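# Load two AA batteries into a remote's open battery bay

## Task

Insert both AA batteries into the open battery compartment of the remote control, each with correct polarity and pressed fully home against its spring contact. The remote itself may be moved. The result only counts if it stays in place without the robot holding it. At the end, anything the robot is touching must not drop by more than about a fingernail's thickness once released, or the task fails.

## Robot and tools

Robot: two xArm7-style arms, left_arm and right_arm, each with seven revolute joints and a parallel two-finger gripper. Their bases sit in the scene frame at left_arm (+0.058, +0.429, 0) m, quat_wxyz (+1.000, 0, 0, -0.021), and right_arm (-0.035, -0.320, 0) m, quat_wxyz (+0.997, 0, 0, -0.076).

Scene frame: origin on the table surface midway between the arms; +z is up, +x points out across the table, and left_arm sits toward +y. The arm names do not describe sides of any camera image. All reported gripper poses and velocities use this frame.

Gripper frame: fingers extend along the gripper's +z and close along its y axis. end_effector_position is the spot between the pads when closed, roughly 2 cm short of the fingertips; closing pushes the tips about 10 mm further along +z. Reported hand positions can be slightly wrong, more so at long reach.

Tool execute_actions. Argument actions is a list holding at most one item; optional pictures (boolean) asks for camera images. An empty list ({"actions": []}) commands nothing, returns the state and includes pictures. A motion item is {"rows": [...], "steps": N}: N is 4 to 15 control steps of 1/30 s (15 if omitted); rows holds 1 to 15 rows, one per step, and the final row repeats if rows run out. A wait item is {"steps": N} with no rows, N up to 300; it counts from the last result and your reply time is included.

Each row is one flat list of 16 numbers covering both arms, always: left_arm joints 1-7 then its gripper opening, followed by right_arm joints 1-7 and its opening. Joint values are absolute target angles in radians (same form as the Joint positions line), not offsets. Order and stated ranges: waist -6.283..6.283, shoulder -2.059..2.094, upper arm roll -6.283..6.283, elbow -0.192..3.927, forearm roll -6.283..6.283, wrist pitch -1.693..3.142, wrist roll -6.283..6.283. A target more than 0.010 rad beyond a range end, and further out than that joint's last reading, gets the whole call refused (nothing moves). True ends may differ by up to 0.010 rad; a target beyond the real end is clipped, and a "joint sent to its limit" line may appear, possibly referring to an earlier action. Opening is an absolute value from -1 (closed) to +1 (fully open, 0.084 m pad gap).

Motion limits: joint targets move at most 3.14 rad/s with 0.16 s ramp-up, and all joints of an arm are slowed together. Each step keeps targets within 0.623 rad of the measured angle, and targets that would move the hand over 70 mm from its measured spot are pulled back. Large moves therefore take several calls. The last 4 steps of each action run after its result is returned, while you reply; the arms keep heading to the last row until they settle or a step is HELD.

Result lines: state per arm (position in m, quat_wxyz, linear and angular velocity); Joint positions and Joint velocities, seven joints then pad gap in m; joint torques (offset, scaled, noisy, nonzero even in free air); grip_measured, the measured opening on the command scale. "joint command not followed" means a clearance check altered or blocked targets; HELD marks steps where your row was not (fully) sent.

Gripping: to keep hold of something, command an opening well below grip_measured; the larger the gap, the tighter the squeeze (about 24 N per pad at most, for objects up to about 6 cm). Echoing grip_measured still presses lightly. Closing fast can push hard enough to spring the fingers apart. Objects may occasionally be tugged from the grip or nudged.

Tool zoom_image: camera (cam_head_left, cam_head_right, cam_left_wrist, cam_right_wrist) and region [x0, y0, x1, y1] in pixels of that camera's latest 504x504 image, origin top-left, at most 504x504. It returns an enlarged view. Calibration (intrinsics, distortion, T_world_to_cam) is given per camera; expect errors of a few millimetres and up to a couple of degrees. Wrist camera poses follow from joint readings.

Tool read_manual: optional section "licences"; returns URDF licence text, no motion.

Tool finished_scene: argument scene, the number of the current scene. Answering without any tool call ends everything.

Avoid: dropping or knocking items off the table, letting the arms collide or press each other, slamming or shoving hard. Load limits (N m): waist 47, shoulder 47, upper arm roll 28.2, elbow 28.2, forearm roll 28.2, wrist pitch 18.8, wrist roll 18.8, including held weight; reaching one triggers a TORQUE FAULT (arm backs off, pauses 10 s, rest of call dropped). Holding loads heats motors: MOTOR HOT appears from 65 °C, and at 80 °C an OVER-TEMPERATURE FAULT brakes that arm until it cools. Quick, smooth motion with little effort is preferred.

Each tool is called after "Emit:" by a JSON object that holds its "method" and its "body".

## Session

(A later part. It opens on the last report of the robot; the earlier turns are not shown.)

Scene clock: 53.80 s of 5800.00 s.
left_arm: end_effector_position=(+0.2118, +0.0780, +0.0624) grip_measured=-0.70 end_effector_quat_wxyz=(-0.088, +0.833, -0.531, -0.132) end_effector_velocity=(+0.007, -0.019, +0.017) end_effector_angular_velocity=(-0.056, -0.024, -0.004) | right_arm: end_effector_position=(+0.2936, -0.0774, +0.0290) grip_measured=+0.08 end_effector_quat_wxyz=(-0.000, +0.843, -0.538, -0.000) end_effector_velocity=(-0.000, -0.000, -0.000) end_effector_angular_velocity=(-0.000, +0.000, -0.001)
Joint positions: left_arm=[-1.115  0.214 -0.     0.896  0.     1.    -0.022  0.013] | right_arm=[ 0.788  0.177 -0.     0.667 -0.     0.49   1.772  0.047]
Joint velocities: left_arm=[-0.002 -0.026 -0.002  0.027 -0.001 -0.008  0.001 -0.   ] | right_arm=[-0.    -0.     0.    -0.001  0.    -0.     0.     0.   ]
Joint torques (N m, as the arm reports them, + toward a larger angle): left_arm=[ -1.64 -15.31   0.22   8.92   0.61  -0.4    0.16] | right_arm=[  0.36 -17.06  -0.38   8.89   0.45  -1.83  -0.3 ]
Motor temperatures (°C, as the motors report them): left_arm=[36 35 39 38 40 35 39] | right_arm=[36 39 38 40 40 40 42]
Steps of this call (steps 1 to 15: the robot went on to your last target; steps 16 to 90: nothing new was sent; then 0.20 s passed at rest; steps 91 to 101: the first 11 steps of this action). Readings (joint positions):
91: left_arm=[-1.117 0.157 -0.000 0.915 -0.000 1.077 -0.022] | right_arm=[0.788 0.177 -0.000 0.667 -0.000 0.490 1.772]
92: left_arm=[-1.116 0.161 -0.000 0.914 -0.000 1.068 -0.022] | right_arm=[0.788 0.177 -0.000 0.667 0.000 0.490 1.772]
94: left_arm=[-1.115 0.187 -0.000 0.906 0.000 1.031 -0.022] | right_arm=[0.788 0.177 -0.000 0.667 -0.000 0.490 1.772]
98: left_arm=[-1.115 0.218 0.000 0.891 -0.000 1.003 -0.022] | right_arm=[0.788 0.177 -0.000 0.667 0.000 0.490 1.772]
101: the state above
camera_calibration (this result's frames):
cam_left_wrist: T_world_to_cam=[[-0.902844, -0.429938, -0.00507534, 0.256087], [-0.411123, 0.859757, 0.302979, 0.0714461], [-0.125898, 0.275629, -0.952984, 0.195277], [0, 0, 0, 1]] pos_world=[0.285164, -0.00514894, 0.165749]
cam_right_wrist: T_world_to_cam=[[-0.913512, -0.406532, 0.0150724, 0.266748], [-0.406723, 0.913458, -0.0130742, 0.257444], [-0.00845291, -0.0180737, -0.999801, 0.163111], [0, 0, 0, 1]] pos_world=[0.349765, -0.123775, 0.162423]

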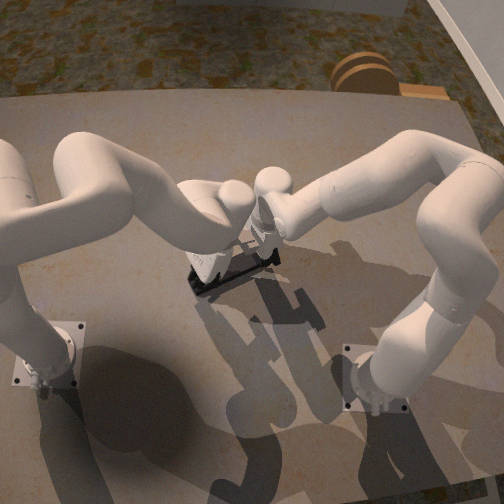

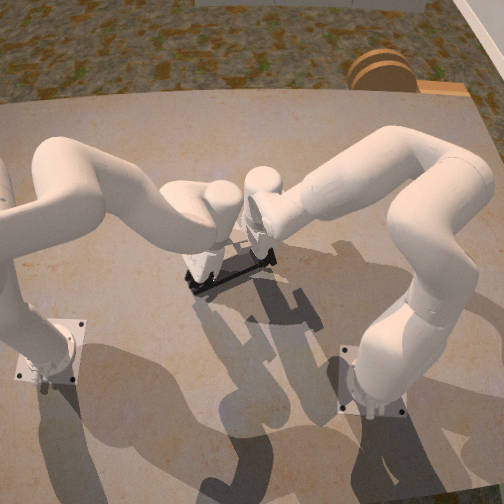

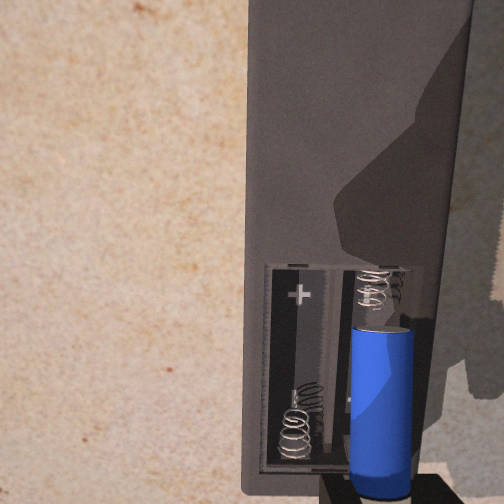

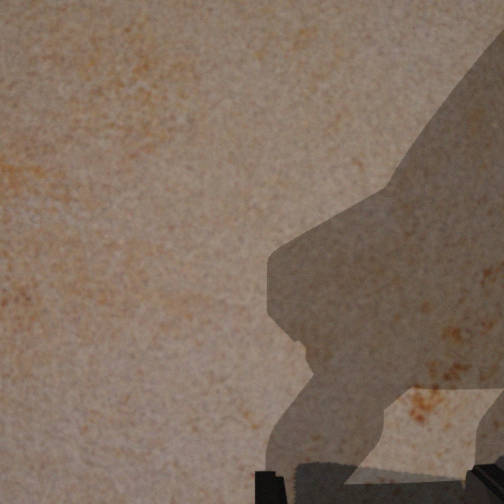

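Emit:
{"method": "execute_actions", "body": {"actions": [{"rows": [[-1.115,0.219,0,0.894,0,0.995,-0.022,-0.95, 0.788,0.1768,0,0.6669,0,0.4901,1.772,-0.25],[-1.115,0.224,0,0.893,0,0.989,-0.022,-0.95, 0.788,0.1768,0,0.6669,0,0.4901,1.772,-0.25],[-1.115,0.229,0,0.8915,0,0.9825,-0.022,-0.95, 0.788,0.1768,0,0.6669,0,0.4901,1.772,-0.25],[-1.115,0.234,0,0.8905,0,0.9765,-0.022,-0.95, 0.788,0.1768,0,0.6669,0,0.4901,1.772,-0.25],[-1.115,0.2382,0,0.8894,0,0.9712,-0.022,-0.95, 0.788,0.1768,0,0.6669,0,0.4901,1.772,-0.25]], "steps": 15}], "pictures": true}}

Scene clock: 54.40 s of 5800.00 s.
left_arm: end_effector_position=(+0.2115, +0.0786, +0.0512) grip_measured=-0.70 end_effector_quat_wxyz=(-0.089, +0.833, -0.530, -0.133) end_effector_velocity=(+0.005, -0.011, +0.009) end_effector_angular_velocity=(-0.031, -0.015, -0.003) | right_arm: end_effector_position=(+0.2936, -0.0774, +0.0290) grip_measured=+0.08 end_effector_quat_wxyz=(-0.000, +0.843, -0.538, -0.000) end_effector_velocity=(+0.000, -0.000, -0.000) end_effector_angular_velocity=(-0.000, +0.000, -0.001)
Joint positions: left_arm=[-1.115  0.238  0.     0.889 -0.     0.971 -0.022  0.013] | right_arm=[ 0.788  0.177 -0.     0.667 -0.     0.49   1.772  0.047]
Joint velocities: left_arm=[-0.    -0.013 -0.001  0.016  0.002 -0.005  0.     0.   ] | right_arm=[-0.001 -0.    -0.    -0.     0.    -0.    -0.    -0.   ]
Joint torques (N m, as the arm reports them, + toward a larger angle): left_arm=[ -1.89 -16.54   0.36   9.     0.78  -0.34   0.21] | right_arm=[  0.43 -17.07  -0.44   8.94   0.5   -1.79  -0.34]
Motor temperatures (°C, as the motors report them): left_arm=[36 35 39 38 40 35 39] | right_arm=[36 39 38 40 40 40 42]
Steps of this call (steps 1 to 4: the last 4 steps of your previous action; steps 5 to 7: the robot went on to your last target; steps 8 to 18: the first 11 steps of this action). Readings (joint positions):
8: left_arm=[-1.115 0.215 0.000 0.895 -0.000 1.000 -0.022] | right_arm=[0.788 0.177 -0.000 0.667 -0.000 0.490 1.772]
9: left_arm=[-1.115 0.216 -0.000 0.895 0.000 0.997 -0.022] | right_arm=[0.788 0.177 -0.000 0.667 -0.000 0.490 1.772]
11: left_arm=[-1.115 0.224 -0.000 0.894 0.000 0.987 -0.022] | right_arm=[0.788 0.177 -0.000 0.667 -0.000 0.490 1.772]
15: left_arm=[-1.115 0.239 0.000 0.888 -0.000 0.973 -0.022] | right_arm=[0.788 0.177 -0.000 0.667 -0.000 0.490 1.772]
18: the state above
camera_calibration (this result's frames):
cam_left_wrist: T_world_to_cam=[[-0.90279, -0.430052, -0.00514393, 0.256103], [-0.41104, 0.859235, 0.304568, 0.07418], [-0.12656, 0.277075, -0.952477, 0.184424], [0, 0, 0, 1]] pos_world=[0.285039, -0.00469964, 0.154384]
cam_right_wrist: T_world_to_cam=[[-0.913512, -0.406533, 0.0150725, 0.266748], [-0.406724, 0.913457, -0.0130741, 0.257444], [-0.00845308, -0.0180737, -0.999801, 0.163111], [0, 0, 0, 1]] pos_world=[0.349765, -0.123775, 0.162423]

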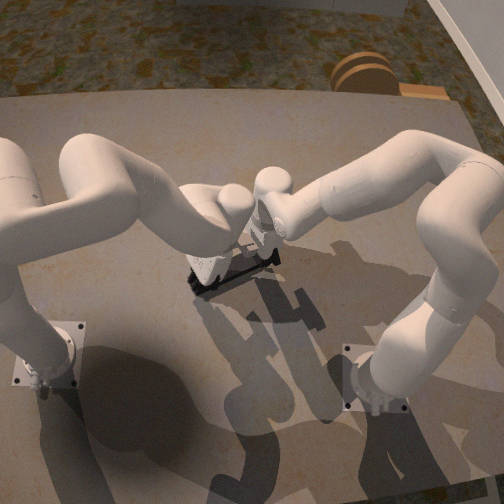

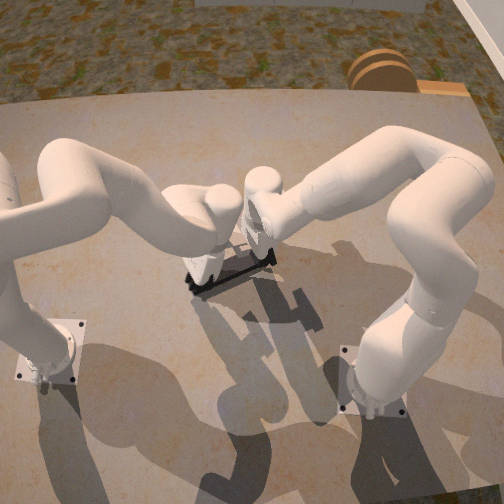

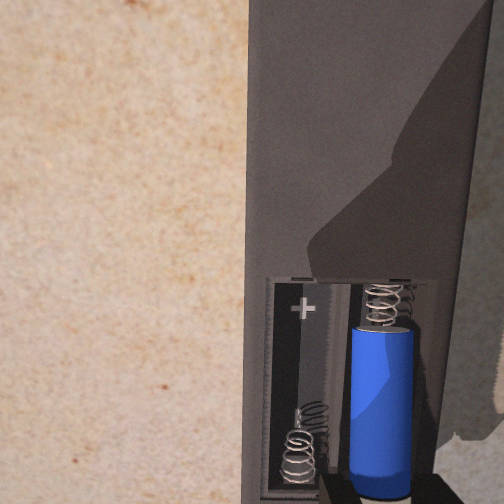

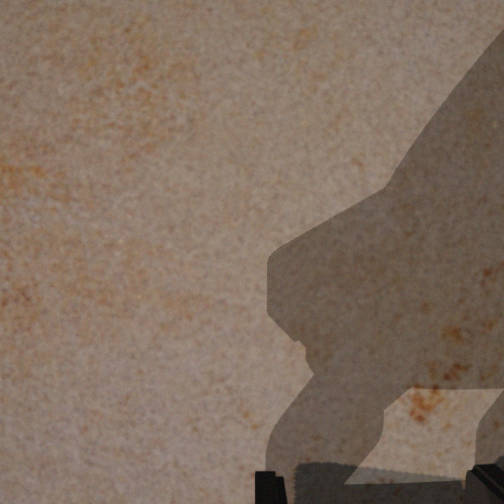

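Emit:
{"method": "execute_actions", "body": {"actions": []}}

Scene clock: 55.13 s of 5800.00 s.
left_arm: end_effector_position=(+0.2116, +0.0784, +0.0513) grip_measured=-0.70 end_effector_quat_wxyz=(-0.089, +0.833, -0.531, -0.132) end_effector_velocity=(+0.000, -0.000, +0.000) end_effector_angular_velocity=(-0.000, -0.001, -0.001) | right_arm: end_effector_position=(+0.2936, -0.0774, +0.0290) grip_measured=+0.08 end_effector_quat_wxyz=(-0.000, +0.843, -0.538, -0.000) end_effector_velocity=(-0.000, +0.000, +0.000) end_effector_angular_velocity=(-0.000, +0.000, -0.000)
Joint positions: left_arm=[-1.115  0.238 -0.     0.889 -0.     0.971 -0.022  0.013] | right_arm=[ 0.788  0.177 -0.     0.667  0.     0.49   1.772  0.047]
Joint velocities: left_arm=[ 0.     0.     0.     0.001  0.001  0.     0.    -0.   ] | right_arm=[ 0.001  0.     0.     0.001 -0.     0.001  0.001  0.   ]
Joint torques (N m, as the arm reports them, + toward a larger angle): left_arm=[ -2.01 -17.07   0.21   9.36   0.67  -0.39   0.04] | right_arm=[  0.41 -17.02  -0.4    8.94   0.42  -1.86  -0.33]
Motor temperatures (°C, as the motors report them): left_arm=[36 35 39 38 40 35 39] | right_arm=[36 39 38 40 40 40 42]
Kept back: nothing.
Steps of this call (steps 1 to 4: the last 4 steps of your previous action; steps 5 to 15: the robot went on to your last target; steps 16 to 22: nothing new was sent). Readings (joint positions):
1: left_arm=[-1.115 0.238 -0.000 0.890 0.000 0.971 -0.022] | right_arm=[0.788 0.177 -0.000 0.667 0.000 0.490 1.772]
2: left_arm=[-1.115 0.238 -0.000 0.890 0.000 0.971 -0.022] | right_arm=[0.788 0.177 -0.000 0.667 -0.000 0.490 1.772]
4: left_arm=[-1.115 0.238 -0.000 0.890 0.000 0.971 -0.022] | right_arm=[0.788 0.177 -0.000 0.667 -0.000 0.490 1.772]
8: left_arm=[-1.115 0.238 0.000 0.889 0.000 0.971 -0.022] | right_arm=[0.788 0.177 -0.000 0.667 0.000 0.490 1.772]
22: the state above
All arms were judged still, so your last target was given up. Only a new action makes them travel on or press farther. Fingers that are still opening or closing keep moving.
camera_calibration (this result's frames):
cam_left_wrist: T_world_to_cam=[[-0.902799, -0.430032, -0.00512686, 0.25609], [-0.411074, 0.859371, 0.304138, 0.0742949], [-0.126383, 0.276683, -0.952614, 0.184565], [0, 0, 0, 1]] pos_world=[0.285064, -0.0047859, 0.154536]
cam_right_wrist: T_world_to_cam=[[-0.913512, -0.406533, 0.0150726, 0.266748], [-0.406725, 0.913457, -0.013074, 0.257444], [-0.00845316, -0.0180736, -0.999801, 0.163111], [0, 0, 0, 1]] pos_world=[0.349765, -0.123774, 0.162423]

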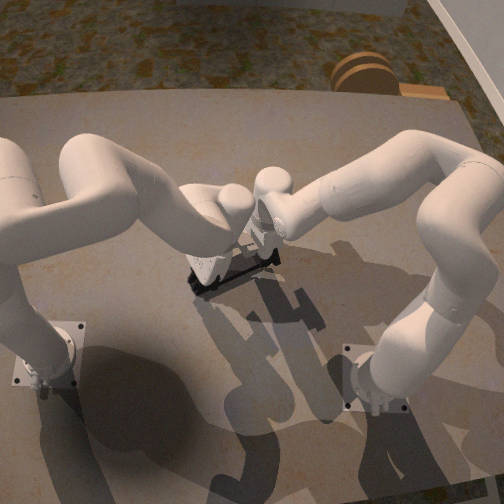

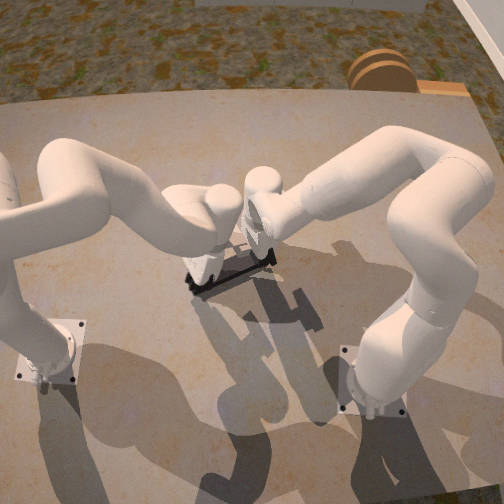

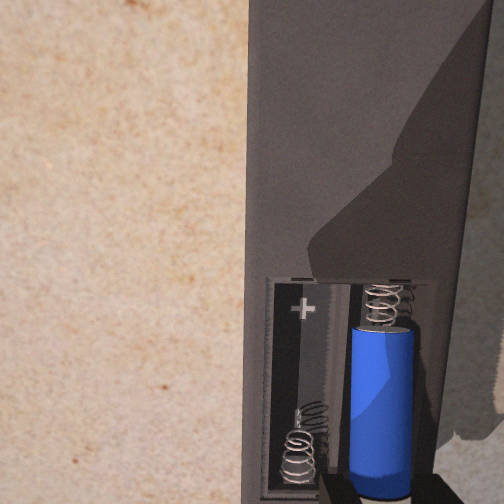

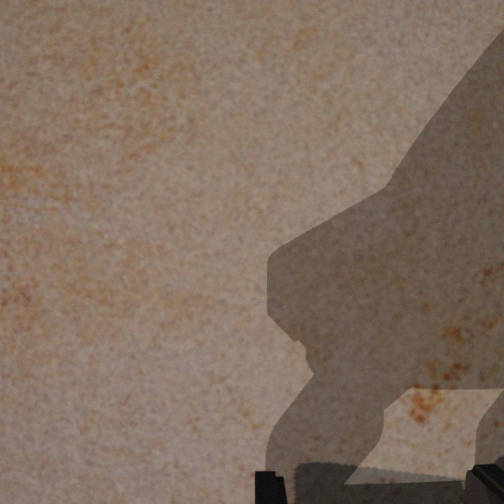

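Emit:
{"method": "execute_actions", "body": {"actions": [{"rows":[[-1.115,0.2440,0,0.8940,0,0.9620,-0.022,-0.95,0.788,0.1768,0,0.6669,0,0.4901,1.772,-0.25],[-1.115,0.2440,0,0.8940,0,0.9620,-0.022,-0.95,0.788,0.1768,0,0.6669,0,0.4901,1.772,-0.25],[-1.115,0.2440,0,0.8940,0,0.9620,-0.022,-0.95,0.788,0.1768,0,0.6669,0,0.4901,1.772,-0.25],[-1.115,0.2440,0,0.8940,0,0.9620,-0.022,-0.95,0.788,0.1768,0,0.6669,0,0.4901,1.772,-0.25],[-1.115,0.2495,0,0.8978,0,0.9545,-0.022,-0.95,0.788,0.1768,0,0.6669,0,0.4901,1.772,-0.25],[-1.115,0.2495,0,0.8978,0,0.9545,-0.022,-0.95,0.788,0.1768,0,0.6669,0,0.4901,1.772,-0.25],[-1.115,0.2495,0,0.8978,0,0.9545,-0.022,-0.95,0.788,0.1768,0,0.6669,0,0.4901,1.772,-0.25],[-1.115,0.2495,0,0.8978,0,0.9545,-0.022,-0.95,0.788,0.1768,0,0.6669,0,0.4901,1.772,-0.25],[-1.115,0.2547,0,0.9016,0,0.9469,-0.022,-0.95,0.788,0.1768,0,0.6669,0,0.4901,1.772,-0.25]],"steps":15}], "pictures": true}}

Scene clock: 56.97 s of 5800.00 s.
left_arm: end_effector_position=(+0.2146, +0.0718, +0.0481) grip_measured=-0.70 end_effector_quat_wxyz=(-0.084, +0.834, -0.531, -0.126) end_effector_velocity=(+0.007, -0.014, -0.009) end_effector_angular_velocity=(-0.026, -0.012, +0.000) | right_arm: end_effector_position=(+0.2939, -0.0779, +0.0290) grip_measured=+0.08 end_effector_quat_wxyz=(+0.000, +0.843, -0.539, +0.000) end_effector_velocity=(+0.001, -0.004, -0.000) end_effector_angular_velocity=(-0.002, +0.001, -0.007)
Joint positions: left_arm=[-1.115  0.253  0.     0.9    0.     0.95  -0.022  0.013] | right_arm=[ 0.788  0.177 -0.001  0.667 -0.     0.49   1.772  0.047]
Joint velocities: left_arm=[ 0.001  0.041  0.     0.025  0.001 -0.045  0.     0.   ] | right_arm=[-0.004 -0.    -0.005 -0.002 -0.001  0.    -0.001  0.   ]
Joint torques (N m, as the arm reports them, + toward a larger angle): left_arm=[ -1.98 -17.72   0.05  10.33   0.61  -1.49   0.16] | right_arm=[  2.54 -16.83   1.89   9.1    0.69  -2.16  -0.24]
Motor temperatures (°C, as the motors report them): left_arm=[36 35 39 38 40 35 39] | right_arm=[36 39 38 40 40 40 42]
Steps of this call (steps 1 to 44: nothing new was sent; steps 45 to 55: the first 11 steps of this action). Readings (joint positions):
45: left_arm=[-1.115 0.238 -0.000 0.890 -0.000 0.971 -0.022] | right_arm=[0.788 0.177 -0.000 0.667 -0.000 0.490 1.772]
46: left_arm=[-1.115 0.240 -0.000 0.891 -0.000 0.967 -0.022] | right_arm=[0.788 0.177 -0.000 0.667 -0.000 0.490 1.772]
48: left_arm=[-1.115 0.244 0.000 0.893 0.000 0.964 -0.022] | right_arm=[0.788 0.177 -0.000 0.667 -0.000 0.490 1.772]
52: left_arm=[-1.115 0.249 0.000 0.897 0.000 0.957 -0.022] | right_arm=[0.788 0.177 -0.001 0.667 -0.000 0.490 1.772]
55: the state above
camera_calibration (this result's frames):
cam_left_wrist: T_world_to_cam=[[-0.902713, -0.430217, -0.00467726, 0.255887], [-0.413118, 0.863695, 0.28873, 0.0830383], [-0.120177, 0.262573, -0.957399, 0.183646], [0, 0, 0, 1]] pos_world=[0.287367, -0.00985336, 0.153044]
cam_right_wrist: T_world_to_cam=[[-0.913968, -0.405499, 0.015258, 0.266995], [-0.405696, 0.91391, -0.0133626, 0.257799], [-0.00852593, -0.0184031, -0.999794, 0.163081], [0, 0, 0, 1]] pos_world=[0.350003, -0.124337, 0.162419]

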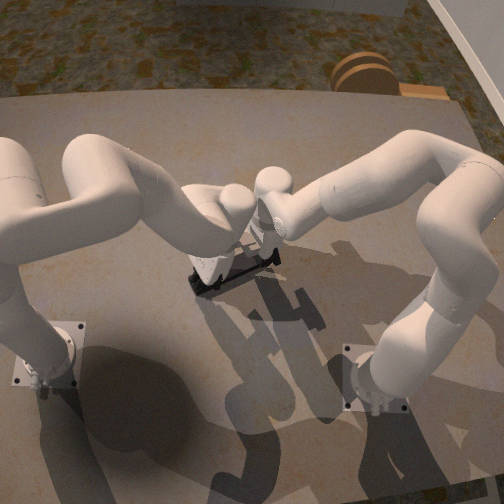

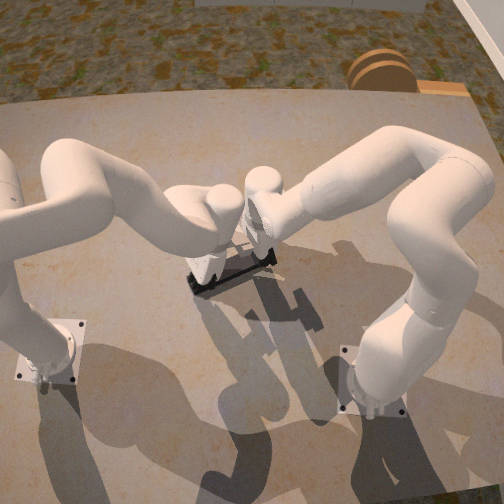

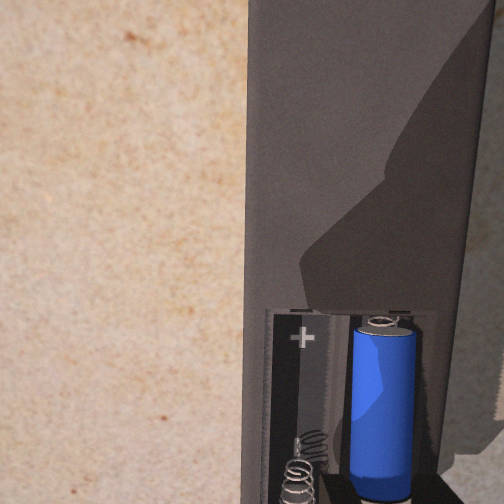

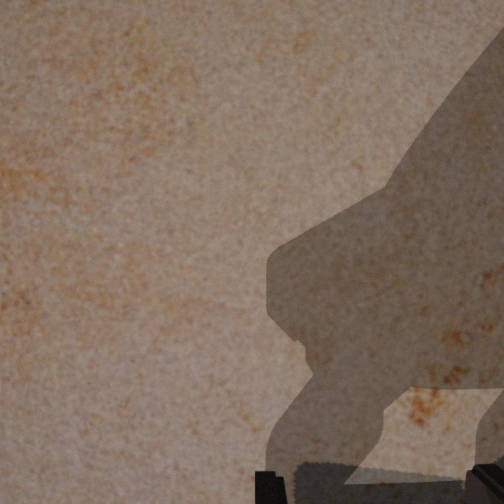

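Emit:
{"method": "execute_actions", "body": {"actions": [{"rows":[[-1.115,0.2350,0,0.8700,0,0.9050,-0.022,-0.95,0.788,0.1768,0,0.6669,0,0.4901,1.772,-0.25],[-1.115,0.2350,0,0.8700,0,0.9050,-0.022,-0.95,0.788,0.1768,0,0.6669,0,0.4901,1.772,-0.25],[-1.115,0.2160,0,0.8390,0,0.8630,-0.022,-0.95,0.788,0.1768,0,0.6669,0,0.4901,1.772,-0.25],[-1.115,0.2160,0,0.8390,0,0.8630,-0.022,-0.95,0.788,0.1768,0,0.6669,0,0.4901,1.772,-0.25],[-1.115,0.1970,0,0.8080,0,0.8210,-0.022,-0.95,0.788,0.1768,0,0.6669,0,0.4901,1.772,-0.25],[-1.115,0.1970,0,0.8080,0,0.8210,-0.022,-0.95,0.788,0.1768,0,0.6669,0,0.4901,1.772,-0.25],[-1.115,0.1780,0,0.7770,0,0.7800,-0.022,-0.95,0.788,0.1768,0,0.6669,0,0.4901,1.772,-0.25],[-1.115,0.1780,0,0.7770,0,0.7800,-0.022,-0.95,0.788,0.1768,0,0.6669,0,0.4901,1.772,-0.25],[-1.115,0.1582,0,0.7460,0,0.7378,-0.022,-0.95,0.788,0.1768,0,0.6669,0,0.4901,1.772,-0.25]],"steps":15}]}}

Emit:
{"method": "execute_actions", "body": {"actions": []}}

Scene clock: 57.63 s of 5800.00 s.
left_arm: end_effector_position=(+0.2141, +0.0726, +0.0454) grip_measured=-0.70 end_effector_quat_wxyz=(-0.046, +0.840, -0.536, -0.069) end_effector_velocity=(-0.003, +0.007, +0.003) end_effector_angular_velocity=(-0.303, -0.133, -0.000) | right_arm: end_effector_position=(+0.2939, -0.0778, +0.0290) grip_measured=+0.08 end_effector_quat_wxyz=(+0.000, +0.843, -0.539, +0.000) end_effector_velocity=(-0.000, +0.000, -0.000) end_effector_angular_velocity=(+0.000, +0.001, +0.000)
Joint positions: left_arm=[-1.115  0.166 -0.     0.757 -0.     0.757 -0.022  0.013] | right_arm=[ 0.788  0.177 -0.001  0.667 -0.     0.49   1.772  0.047]
Joint velocities: left_arm=[-0.001 -0.228 -0.    -0.351 -0.    -0.453 -0.    -0.   ] | right_arm=[ 0.     0.     0.001 -0.     0.001  0.     0.     0.   ]
Joint torques (N m, as the arm reports them, + toward a larger angle): left_arm=[ -1.91 -13.56   0.18  13.73   0.9   -2.27   0.09] | right_arm=[  5.7  -16.65   4.85   9.3    1.1   -2.55  -0.25]
Motor temperatures (°C, as the motors report them): left_arm=[36 35 39 38 40 35 39] | right_arm=[36 39 38 40 40 40 42]
Steps of this call (steps 1 to 4: the last 4 steps of your previous action; steps 5 to 9: the robot went on to your last target; steps 10 to 20: the first 11 steps of this action). Readings (joint positions):
10: left_arm=[-1.115 0.254 0.000 0.901 0.000 0.947 -0.022] | right_arm=[0.787 0.177 -0.001 0.667 -0.000 0.490 1.772]
11: left_arm=[-1.115 0.251 0.000 0.895 0.000 0.937 -0.022] | right_arm=[0.787 0.177 -0.001 0.667 -0.000 0.490 1.772]
13: left_arm=[-1.115 0.234 0.000 0.866 0.000 0.901 -0.022] | right_arm=[0.788 0.177 -0.001 0.667 -0.000 0.490 1.772]
17: left_arm=[-1.115 0.195 -0.000 0.803 -0.000 0.817 -0.022] | right_arm=[0.788 0.177 -0.001 0.667 -0.000 0.490 1.772]
20: the state above

Scene clock: 57.77 s of 5800.00 s.
left_arm: end_effector_position=(+0.2141, +0.0726, +0.0453) grip_measured=-0.70 end_effector_quat_wxyz=(-0.043, +0.841, -0.536, -0.064) end_effector_velocity=(+0.000, -0.002, -0.000) end_effector_angular_velocity=(-0.007, -0.002, +0.000) | right_arm: end_effector_position=(+0.2939, -0.0778, +0.0290) grip_measured=+0.08 end_effector_quat_wxyz=(+0.000, +0.843, -0.539, +0.000) end_effector_velocity=(-0.000, +0.000, -0.000) end_effector_angular_velocity=(+0.000, -0.000, +0.000)
Joint positions: left_arm=[-1.115  0.159 -0.     0.745 -0.     0.74  -0.022  0.013] | right_arm=[ 0.788  0.177 -0.001  0.667 -0.     0.49   1.772  0.047]
Joint velocities: left_arm=[-0.     0.     0.    -0.001 -0.001 -0.008  0.001  0.   ] | right_arm=[-0.     0.     0.    -0.001 -0.    -0.001  0.     0.   ]
Joint torques (N m, as the arm reports them, + toward a larger angle): left_arm=[ -2.08 -16.58  -0.01  13.03   0.62  -3.29   0.13] | right_arm=[  6.18 -16.65   5.38   9.27   1.07  -2.53  -0.15]
Motor temperatures (°C, as the motors report them): left_arm=[36 35 39 38 40 35 39] | right_arm=[36 39 38 40 40 40 42]
Kept back: nothing.
Steps of this call (steps 1 to 4: the last 4 steps of your previous action). Readings (joint positions):
1: left_arm=[-1.115 0.161 -0.000 0.749 -0.000 0.746 -0.022] | right_arm=[0.788 0.177 -0.001 0.667 -0.000 0.490 1.772]
2: left_arm=[-1.115 0.159 -0.000 0.746 -0.000 0.742 -0.022] | right_arm=[0.788 0.177 -0.001 0.667 -0.000 0.490 1.772]
4: the state above
camera_calibration (this result's frames):
cam_left_wrist: T_world_to_cam=[[-0.90266, -0.430354, -0.0000023661, 0.255596], [-0.425975, 0.893474, 0.142301, 0.0902275], [-0.0612378, 0.128451, -0.989823, 0.1793], [0, 0, 0, 1]] pos_world=[0.280131, 0.00634951, 0.164637]
cam_right_wrist: T_world_to_cam=[[-0.913923, -0.405605, 0.0151485, 0.266998], [-0.4058, 0.913866, -0.0132649, 0.257697], [-0.00846335, -0.0182704, -0.999797, 0.163081], [0, 0, 0, 1]] pos_world=[0.34997, -0.124225, 0.162422]

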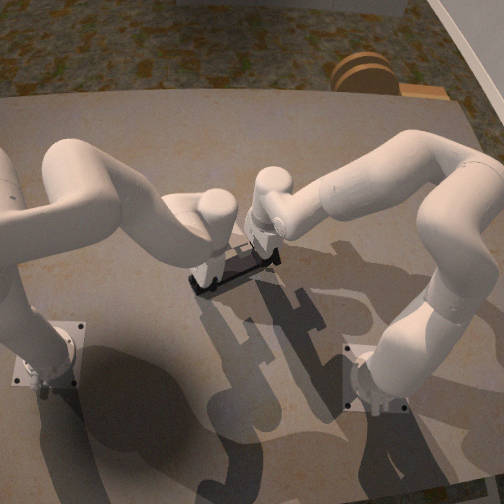

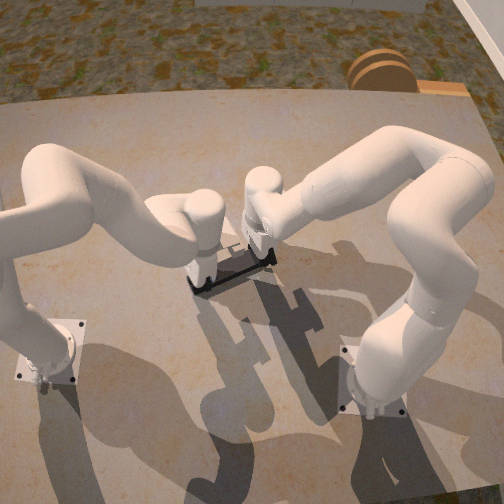

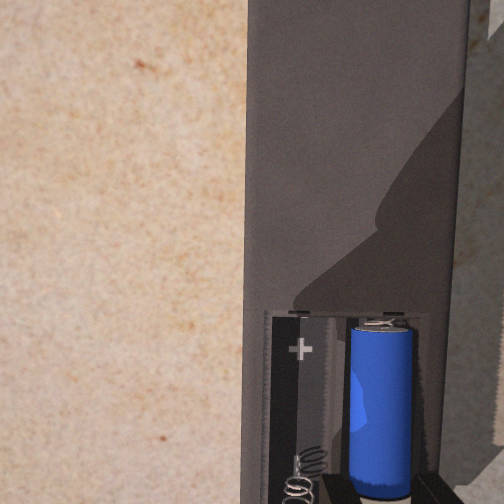

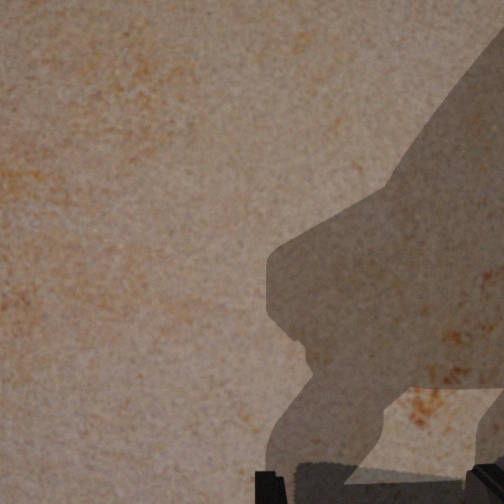

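Emit:
{"method": "execute_actions", "body": {"actions": [{"rows":[[-1.115,0.148,0,0.729,0,0.719,-0.022,-0.95,0.788,0.1768,0,0.6669,0,0.4901,1.772,-0.25],[-1.115,0.148,0,0.729,0,0.719,-0.022,-0.95,0.788,0.1768,0,0.6669,0,0.4901,1.772,-0.25],[-1.115,0.137,0,0.712,0,0.700,-0.022,-0.95,0.788,0.1768,0,0.6669,0,0.4901,1.772,-0.25],[-1.115,0.137,0,0.712,0,0.700,-0.022,-0.95,0.788,0.1768,0,0.6669,0,0.4901,1.772,-0.25],[-1.115,0.126,0,0.695,0,0.681,-0.022,-0.95,0.788,0.1768,0,0.6669,0,0.4901,1.772,-0.25],[-1.115,0.126,0,0.695,0,0.681,-0.022,-0.95,0.788,0.1768,0,0.6669,0,0.4901,1.772,-0.25],[-1.115,0.1158,0,0.6774,0,0.6616,-0.022,-0.95,0.788,0.1768,0,0.6669,0,0.4901,1.772,-0.25]],"steps":15}]}}

Emit:
{"method": "execute_actions", "body": {"actions": []}}

Scene clock: 59.33 s of 5800.00 s.
left_arm: end_effector_position=(+0.2128, +0.0751, +0.0464) grip_measured=-0.70 end_effector_quat_wxyz=(-0.027, +0.842, -0.537, -0.040) end_effector_velocity=(-0.002, +0.003, -0.004) end_effector_angular_velocity=(-0.010, -0.004, -0.002) | right_arm: end_effector_position=(+0.2929, -0.0761, +0.0290) grip_measured=+0.08 end_effector_quat_wxyz=(-0.000, +0.844, -0.537, -0.000) end_effector_velocity=(-0.000, -0.001, -0.000) end_effector_angular_velocity=(-0.001, +0.000, +0.001)
Joint positions: left_arm=[-1.115  0.115 -0.     0.68  -0.     0.661 -0.022  0.013] | right_arm=[0.789 0.177 0.002 0.667 0.    0.49  1.772 0.047]
Joint velocities: left_arm=[-0.001 -0.006 -0.001 -0.024 -0.    -0.029 -0.001 -0.   ] | right_arm=[ 0.001 -0.    -0.002 -0.001 -0.001  0.    -0.001  0.   ]
Joint torques (N m, as the arm reports them, + toward a larger angle): left_arm=[ -1.18 -16.52   0.62  12.95   0.73  -2.86   0.  ] | right_arm=[  5.53 -17.02   4.88   9.16   1.01  -2.19  -0.32]
Motor temperatures (°C, as the motors report them): left_arm=[36 35 39 38 40 36 39] | right_arm=[36 39 38 40 40 40 42]
Steps of this call (steps 1 to 30: the robot went on to your last target; steps 31 to 36: nothing new was sent; steps 37 to 47: the first 11 steps of this action). Readings (joint positions):
37: left_arm=[-1.115 0.158 -0.000 0.745 -0.000 0.737 -0.022] | right_arm=[0.788 0.177 -0.000 0.667 -0.000 0.490 1.772]
38: left_arm=[-1.115 0.155 -0.000 0.740 -0.000 0.731 -0.022] | right_arm=[0.788 0.177 -0.000 0.667 -0.000 0.490 1.772]
40: left_arm=[-1.115 0.145 0.000 0.725 -0.000 0.713 -0.022] | right_arm=[0.788 0.177 -0.000 0.667 0.000 0.490 1.772]
44: left_arm=[-1.115 0.123 -0.000 0.692 -0.000 0.675 -0.022] | right_arm=[0.789 0.177 0.001 0.667 0.000 0.490 1.772]
47: the state above

Scene clock: 59.47 s of 5800.00 s.
left_arm: end_effector_position=(+0.2129, +0.0752, +0.0463) grip_measured=-0.70 end_effector_quat_wxyz=(-0.027, +0.842, -0.537, -0.040) end_effector_velocity=(+0.000, +0.002, -0.001) end_effector_angular_velocity=(+0.004, +0.001, +0.003) | right_arm: end_effector_position=(+0.2931, -0.0764, +0.0290) grip_measured=+0.08 end_effector_quat_wxyz=(-0.000, +0.843, -0.537, -0.000) end_effector_velocity=(+0.002, -0.002, +0.000) end_effector_angular_velocity=(-0.001, -0.001, -0.003)
Joint positions: left_arm=[-1.115  0.116 -0.     0.679 -0.     0.66  -0.022  0.013] | right_arm=[0.789 0.177 0.002 0.667 0.    0.49  1.772 0.047]
Joint velocities: left_arm=[ 0.     0.001  0.001 -0.002 -0.     0.002 -0.001 -0.   ] | right_arm=[-0.001 -0.001 -0.005 -0.    -0.001  0.001 -0.002 -0.   ]
Joint torques (N m, as the arm reports them, + toward a larger angle): left_arm=[ -1.09 -16.29   0.7   11.96   0.5   -2.38   0.11] | right_arm=[  4.93 -17.09   4.31   9.08   0.85  -2.07  -0.32]
Motor temperatures (°C, as the motors report them): left_arm=[36 35 39 38 40 36 39] | right_arm=[36 39 38 40 40 40 42]
Kept back: nothing.
Steps of this call (steps 1 to 4: the last 4 steps of your previous action). Readings (joint positions):
1: left_arm=[-1.115 0.115 -0.000 0.679 -0.000 0.661 -0.022] | right_arm=[0.789 0.177 0.002 0.667 0.000 0.490 1.772]
2: left_arm=[-1.115 0.115 -0.000 0.679 -0.000 0.660 -0.022] | right_arm=[0.789 0.177 0.002 0.667 0.000 0.490 1.772]
4: the state above
camera_calibration (this result's frames):
cam_left_wrist: T_world_to_cam=[[-0.902756, -0.430149, 0.00177118, 0.25554], [-0.428434, 0.899511, 0.0855816, 0.0898863], [-0.038406, 0.0765005, -0.99633, 0.179176], [0, 0, 0, 1]] pos_world=[0.276082, 0.0153594, 0.170374]
cam_right_wrist: T_world_to_cam=[[-0.912639, -0.408498, 0.0148172, 0.266245], [-0.40868, 0.912591, -0.0125912, 0.25682], [-0.00837854, -0.0175467, -0.999811, 0.163158], [0, 0, 0, 1]] pos_world=[0.34931, -0.122748, 0.162416]

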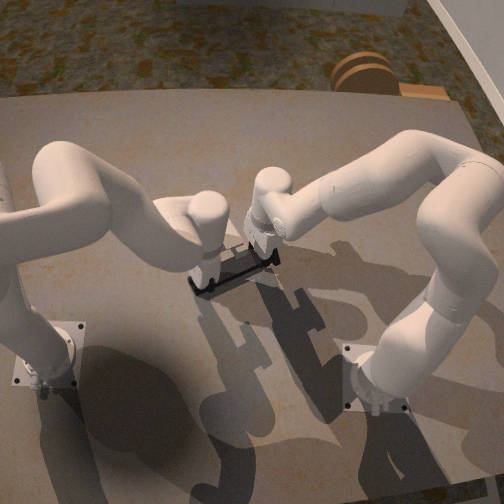

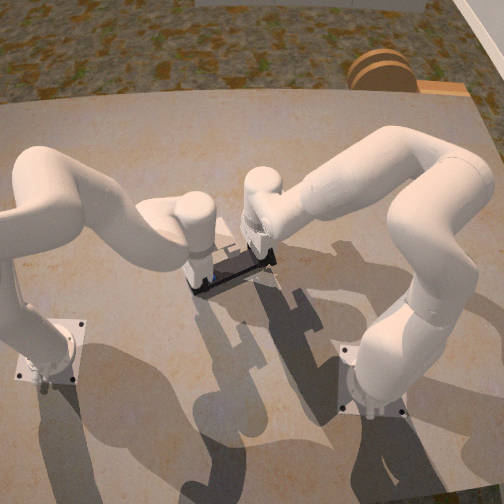

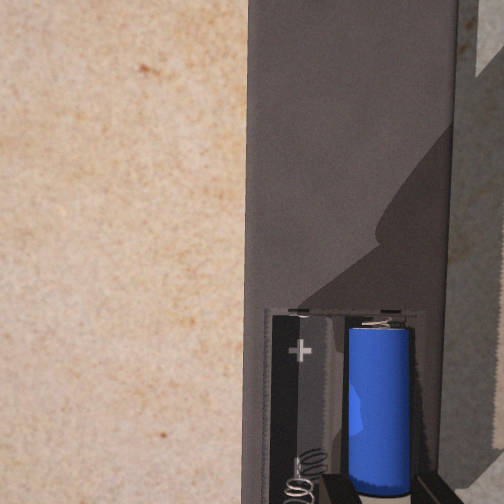

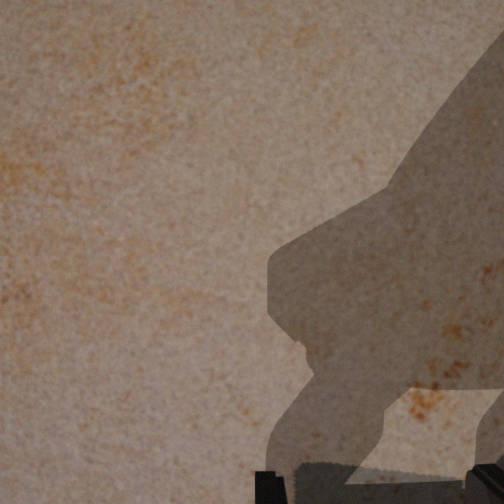

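Emit:
{"method": "execute_actions", "body": {"actions": [{"rows":[[-1.115,0.1131,0,0.6738,0,0.6607,-0.022,-0.95,0.788,0.1768,0,0.6669,0,0.4901,1.772,-0.25],[-1.115,0.1131,0,0.6738,0,0.6607,-0.022,-0.95,0.788,0.1768,0,0.6669,0,0.4901,1.772,-0.25],[-1.115,0.1131,0,0.6738,0,0.6607,-0.022,-0.95,0.788,0.1768,0,0.6669,0,0.4901,1.772,-0.25],[-1.115,0.1104,0,0.6701,0,0.6597,-0.022,-0.95,0.788,0.1768,0,0.6669,0,0.4901,1.772,-0.25],[-1.115,0.1104,0,0.6701,0,0.6597,-0.022,-0.95,0.788,0.1768,0,0.6669,0,0.4901,1.772,-0.25],[-1.115,0.1104,0,0.6701,0,0.6597,-0.022,-0.95,0.788,0.1768,0,0.6669,0,0.4901,1.772,-0.25],[-1.115,0.1077,0,0.6665,0,0.6588,-0.022,-0.95,0.788,0.1768,0,0.6669,0,0.4901,1.772,-0.25]],"steps":15}], "pictures": true}}

Scene clock: 60.30 s of 5800.00 s.
left_arm: end_effector_position=(+0.2114, +0.0788, +0.0459) grip_measured=-0.70 end_effector_quat_wxyz=(-0.027, +0.842, -0.537, -0.041) end_effector_velocity=(-0.000, +0.001, -0.000) end_effector_angular_velocity=(+0.002, +0.000, -0.002) | right_arm: end_effector_position=(+0.2934, -0.0770, +0.0291) grip_measured=+0.08 end_effector_quat_wxyz=(-0.000, +0.843, -0.538, -0.000) end_effector_velocity=(+0.000, -0.000, -0.000) end_effector_angular_velocity=(-0.001, +0.000, -0.001)
Joint positions: left_arm=[-1.115  0.107 -0.     0.667 -0.     0.658 -0.022  0.013] | right_arm=[0.788 0.177 0.001 0.667 0.    0.49  1.772 0.047]
Joint velocities: left_arm=[ 0.    -0.002  0.    -0.004  0.001 -0.     0.001 -0.   ] | right_arm=[-0.    -0.    -0.001 -0.    -0.     0.001 -0.     0.   ]
Joint torques (N m, as the arm reports them, + toward a larger angle): left_arm=[ -1.65 -15.5    0.49  10.93   0.69  -1.73   0.08] | right_arm=[  2.86 -16.96   1.97   8.98   0.67  -1.87  -0.34]
Motor temperatures (°C, as the motors report them): left_arm=[36 35 39 38 40 36 39] | right_arm=[36 39 38 40 40 40 42]
Steps of this call (steps 1 to 14: the robot went on to your last target; steps 15 to 25: the first 11 steps of this action). Readings (joint positions):
15: left_arm=[-1.115 0.116 0.000 0.678 0.000 0.661 -0.022] | right_arm=[0.788 0.177 0.000 0.667 0.000 0.490 1.772]
16: left_arm=[-1.115 0.115 0.000 0.676 0.000 0.661 -0.022] | right_arm=[0.788 0.177 0.000 0.667 0.000 0.490 1.772]
18: left_arm=[-1.115 0.113 0.000 0.674 0.000 0.660 -0.022] | right_arm=[0.788 0.177 0.000 0.667 0.000 0.490 1.772]
22: left_arm=[-1.115 0.109 0.000 0.669 0.000 0.659 -0.022] | right_arm=[0.788 0.177 0.001 0.667 0.000 0.490 1.772]
25: the state above
camera_calibration (this result's frames):
cam_left_wrist: T_world_to_cam=[[-0.902648, -0.430376, 0.00168035, 0.255754], [-0.428592, 0.899248, 0.0875369, 0.0860963], [-0.0391849, 0.0782949, -0.99616, 0.178474], [0, 0, 0, 1]] pos_world=[0.27475, 0.018675, 0.169822]
cam_right_wrist: T_world_to_cam=[[-0.913156, -0.407339, 0.0148893, 0.266576], [-0.407525, 0.913103, -0.0128774, 0.257208], [-0.00834997, -0.0178268, -0.999806, 0.163148], [0, 0, 0, 1]] pos_world=[0.349607, -0.123362, 0.162459]

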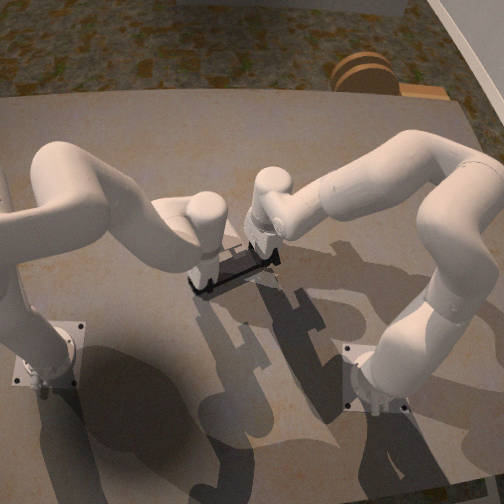

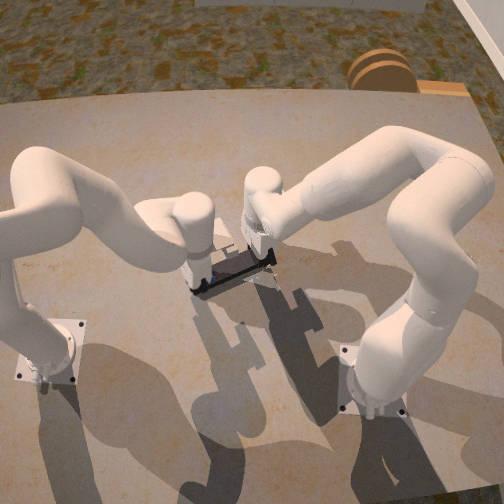

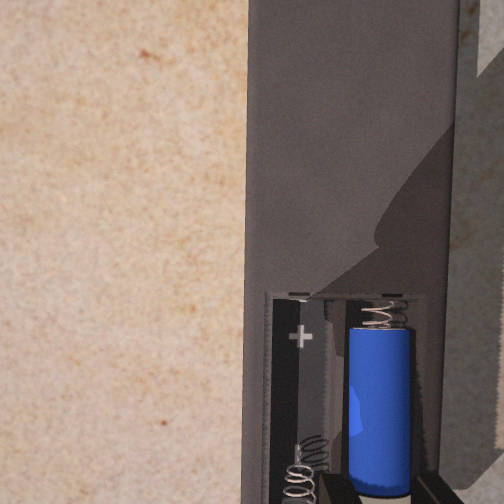

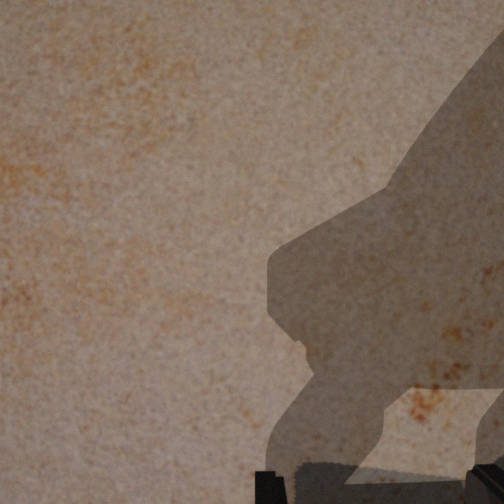

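Emit:
{"method": "zoom_image", "body": {"camera": "cam_head_right", "region": [170,240,290,310]}}

Region (170, 240, 290, 310) of cam_head_right's 504x504 image, scaled by 4.200, with more detail than that image has; it fills the top 294 rows of this view, and the rest is white.

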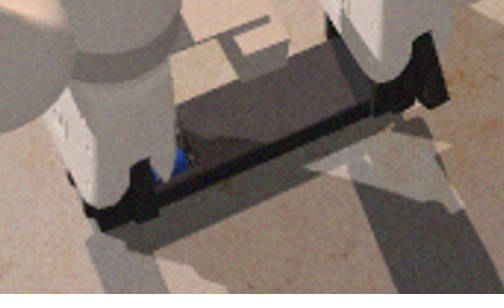

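Emit:
{"method": "execute_actions", "body": {"actions": [{"rows":[[-1.115,0.108,0,0.676,0,0.684,-0.022,-0.95,0.788,0.1768,0,0.6669,0,0.4901,1.772,-0.25],[-1.115,0.108,0,0.676,0,0.684,-0.022,-0.95,0.788,0.1768,0,0.6669,0,0.4901,1.772,-0.25],[-1.115,0.110,0,0.685,0,0.705,-0.022,-0.95,0.788,0.1768,0,0.6669,0,0.4901,1.772,-0.25],[-1.115,0.110,0,0.685,0,0.705,-0.022,-0.95,0.788,0.1768,0,0.6669,0,0.4901,1.772,-0.25],[-1.115,0.113,0,0.692,0,0.720,-0.022,-0.95,0.788,0.1768,0,0.6669,0,0.4901,1.772,-0.25],[-1.115,0.113,0,0.692,0,0.720,-0.022,-0.95,0.788,0.1768,0,0.6669,0,0.4901,1.772,-0.25],[-1.115,0.1154,0,0.6983,0,0.7329,-0.022,-0.95,0.788,0.1768,0,0.6669,0,0.4901,1.772,-0.25]],"steps":15}], "pictures": true}}

Scene clock: 62.70 s of 5800.00 s.
left_arm: end_effector_position=(+0.2103, +0.0814, +0.0500) grip_measured=-0.70 end_effector_quat_wxyz=(-0.040, +0.841, -0.536, -0.059) end_effector_velocity=(-0.002, +0.003, -0.000) end_effector_angular_velocity=(+0.016, +0.008, +0.001) | right_arm: end_effector_position=(+0.2931, -0.0756, +0.0294) grip_measured=+0.08 end_effector_quat_wxyz=(-0.001, +0.844, -0.537, +0.000) end_effector_velocity=(-0.000, +0.000, +0.000) end_effector_angular_velocity=(+0.000, +0.001, -0.000)
Joint positions: left_arm=[-1.115  0.115 -0.     0.701 -0.     0.729 -0.022  0.013] | right_arm=[0.789 0.176 0.003 0.668 0.    0.489 1.772 0.047]
Joint velocities: left_arm=[-0.001  0.002  0.     0.005 -0.001  0.02  -0.    -0.   ] | right_arm=[ 0.    -0.     0.001 -0.     0.001  0.     0.001 -0.   ]
Joint torques (N m, as the arm reports them, + toward a larger angle): left_arm=[ -1.65 -13.54   0.32   5.7    0.49   1.32   0.09] | right_arm=[ -5.22 -16.12  -6.16   7.74  -0.27  -0.89  -0.47]
Motor temperatures (°C, as the motors report them): left_arm=[36 35 39 38 40 36 39] | right_arm=[36 39 38 40 40 40 42]
Steps of this call (steps 1 to 4: the last 4 steps of your previous action; steps 5 to 15: the robot went on to your last target; steps 16 to 61: nothing new was sent; steps 62 to 72: the first 11 steps of this action). Readings (joint positions):
62: left_arm=[-1.115 0.108 0.000 0.667 0.000 0.659 -0.022] | right_arm=[0.788 0.177 0.000 0.667 0.000 0.490 1.772]
63: left_arm=[-1.115 0.108 0.000 0.670 0.000 0.667 -0.022] | right_arm=[0.788 0.177 0.000 0.667 0.000 0.490 1.772]
65: left_arm=[-1.115 0.108 -0.000 0.679 -0.000 0.688 -0.022] | right_arm=[0.789 0.177 0.001 0.667 0.000 0.490 1.772]
69: left_arm=[-1.115 0.113 0.000 0.697 -0.000 0.721 -0.022] | right_arm=[0.789 0.177 0.002 0.668 0.000 0.490 1.772]
72: the state above
camera_calibration (this result's frames):
cam_left_wrist: T_world_to_cam=[[-0.902623, -0.430431, 0.000321223, 0.255897], [-0.426652, 0.894797, 0.131551, 0.0806551], [-0.0569112, 0.118604, -0.991309, 0.182546], [0, 0, 0, 1]] pos_world=[0.275779, 0.0163253, 0.170267]
cam_right_wrist: T_world_to_cam=[[-0.91215, -0.409636, 0.0134735, 0.266438], [-0.409791, 0.912099, -0.0120754, 0.256409], [-0.00734263, -0.0165359, -0.999836, 0.163367], [0, 0, 0, 1]] pos_world=[0.349305, -0.122026, 0.162847]

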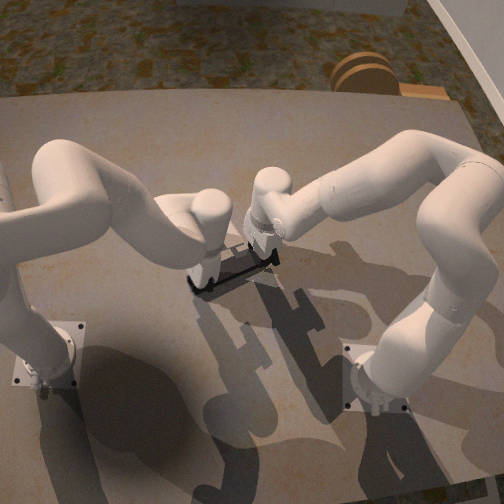

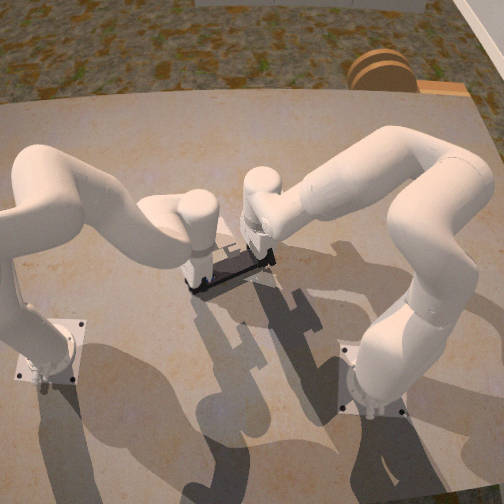

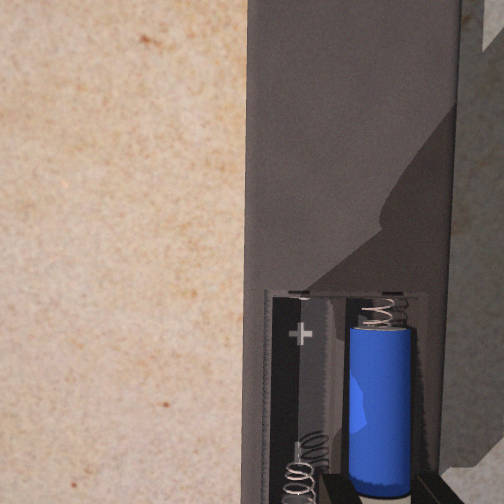

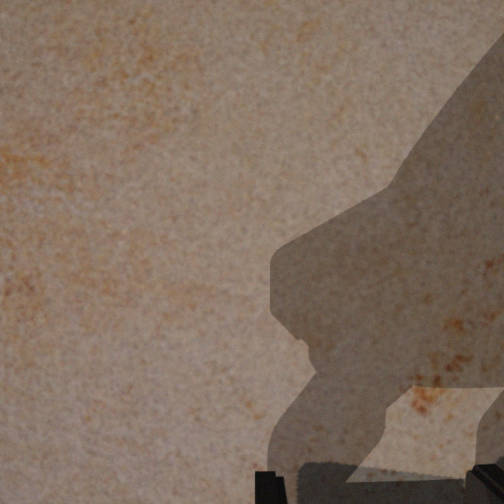

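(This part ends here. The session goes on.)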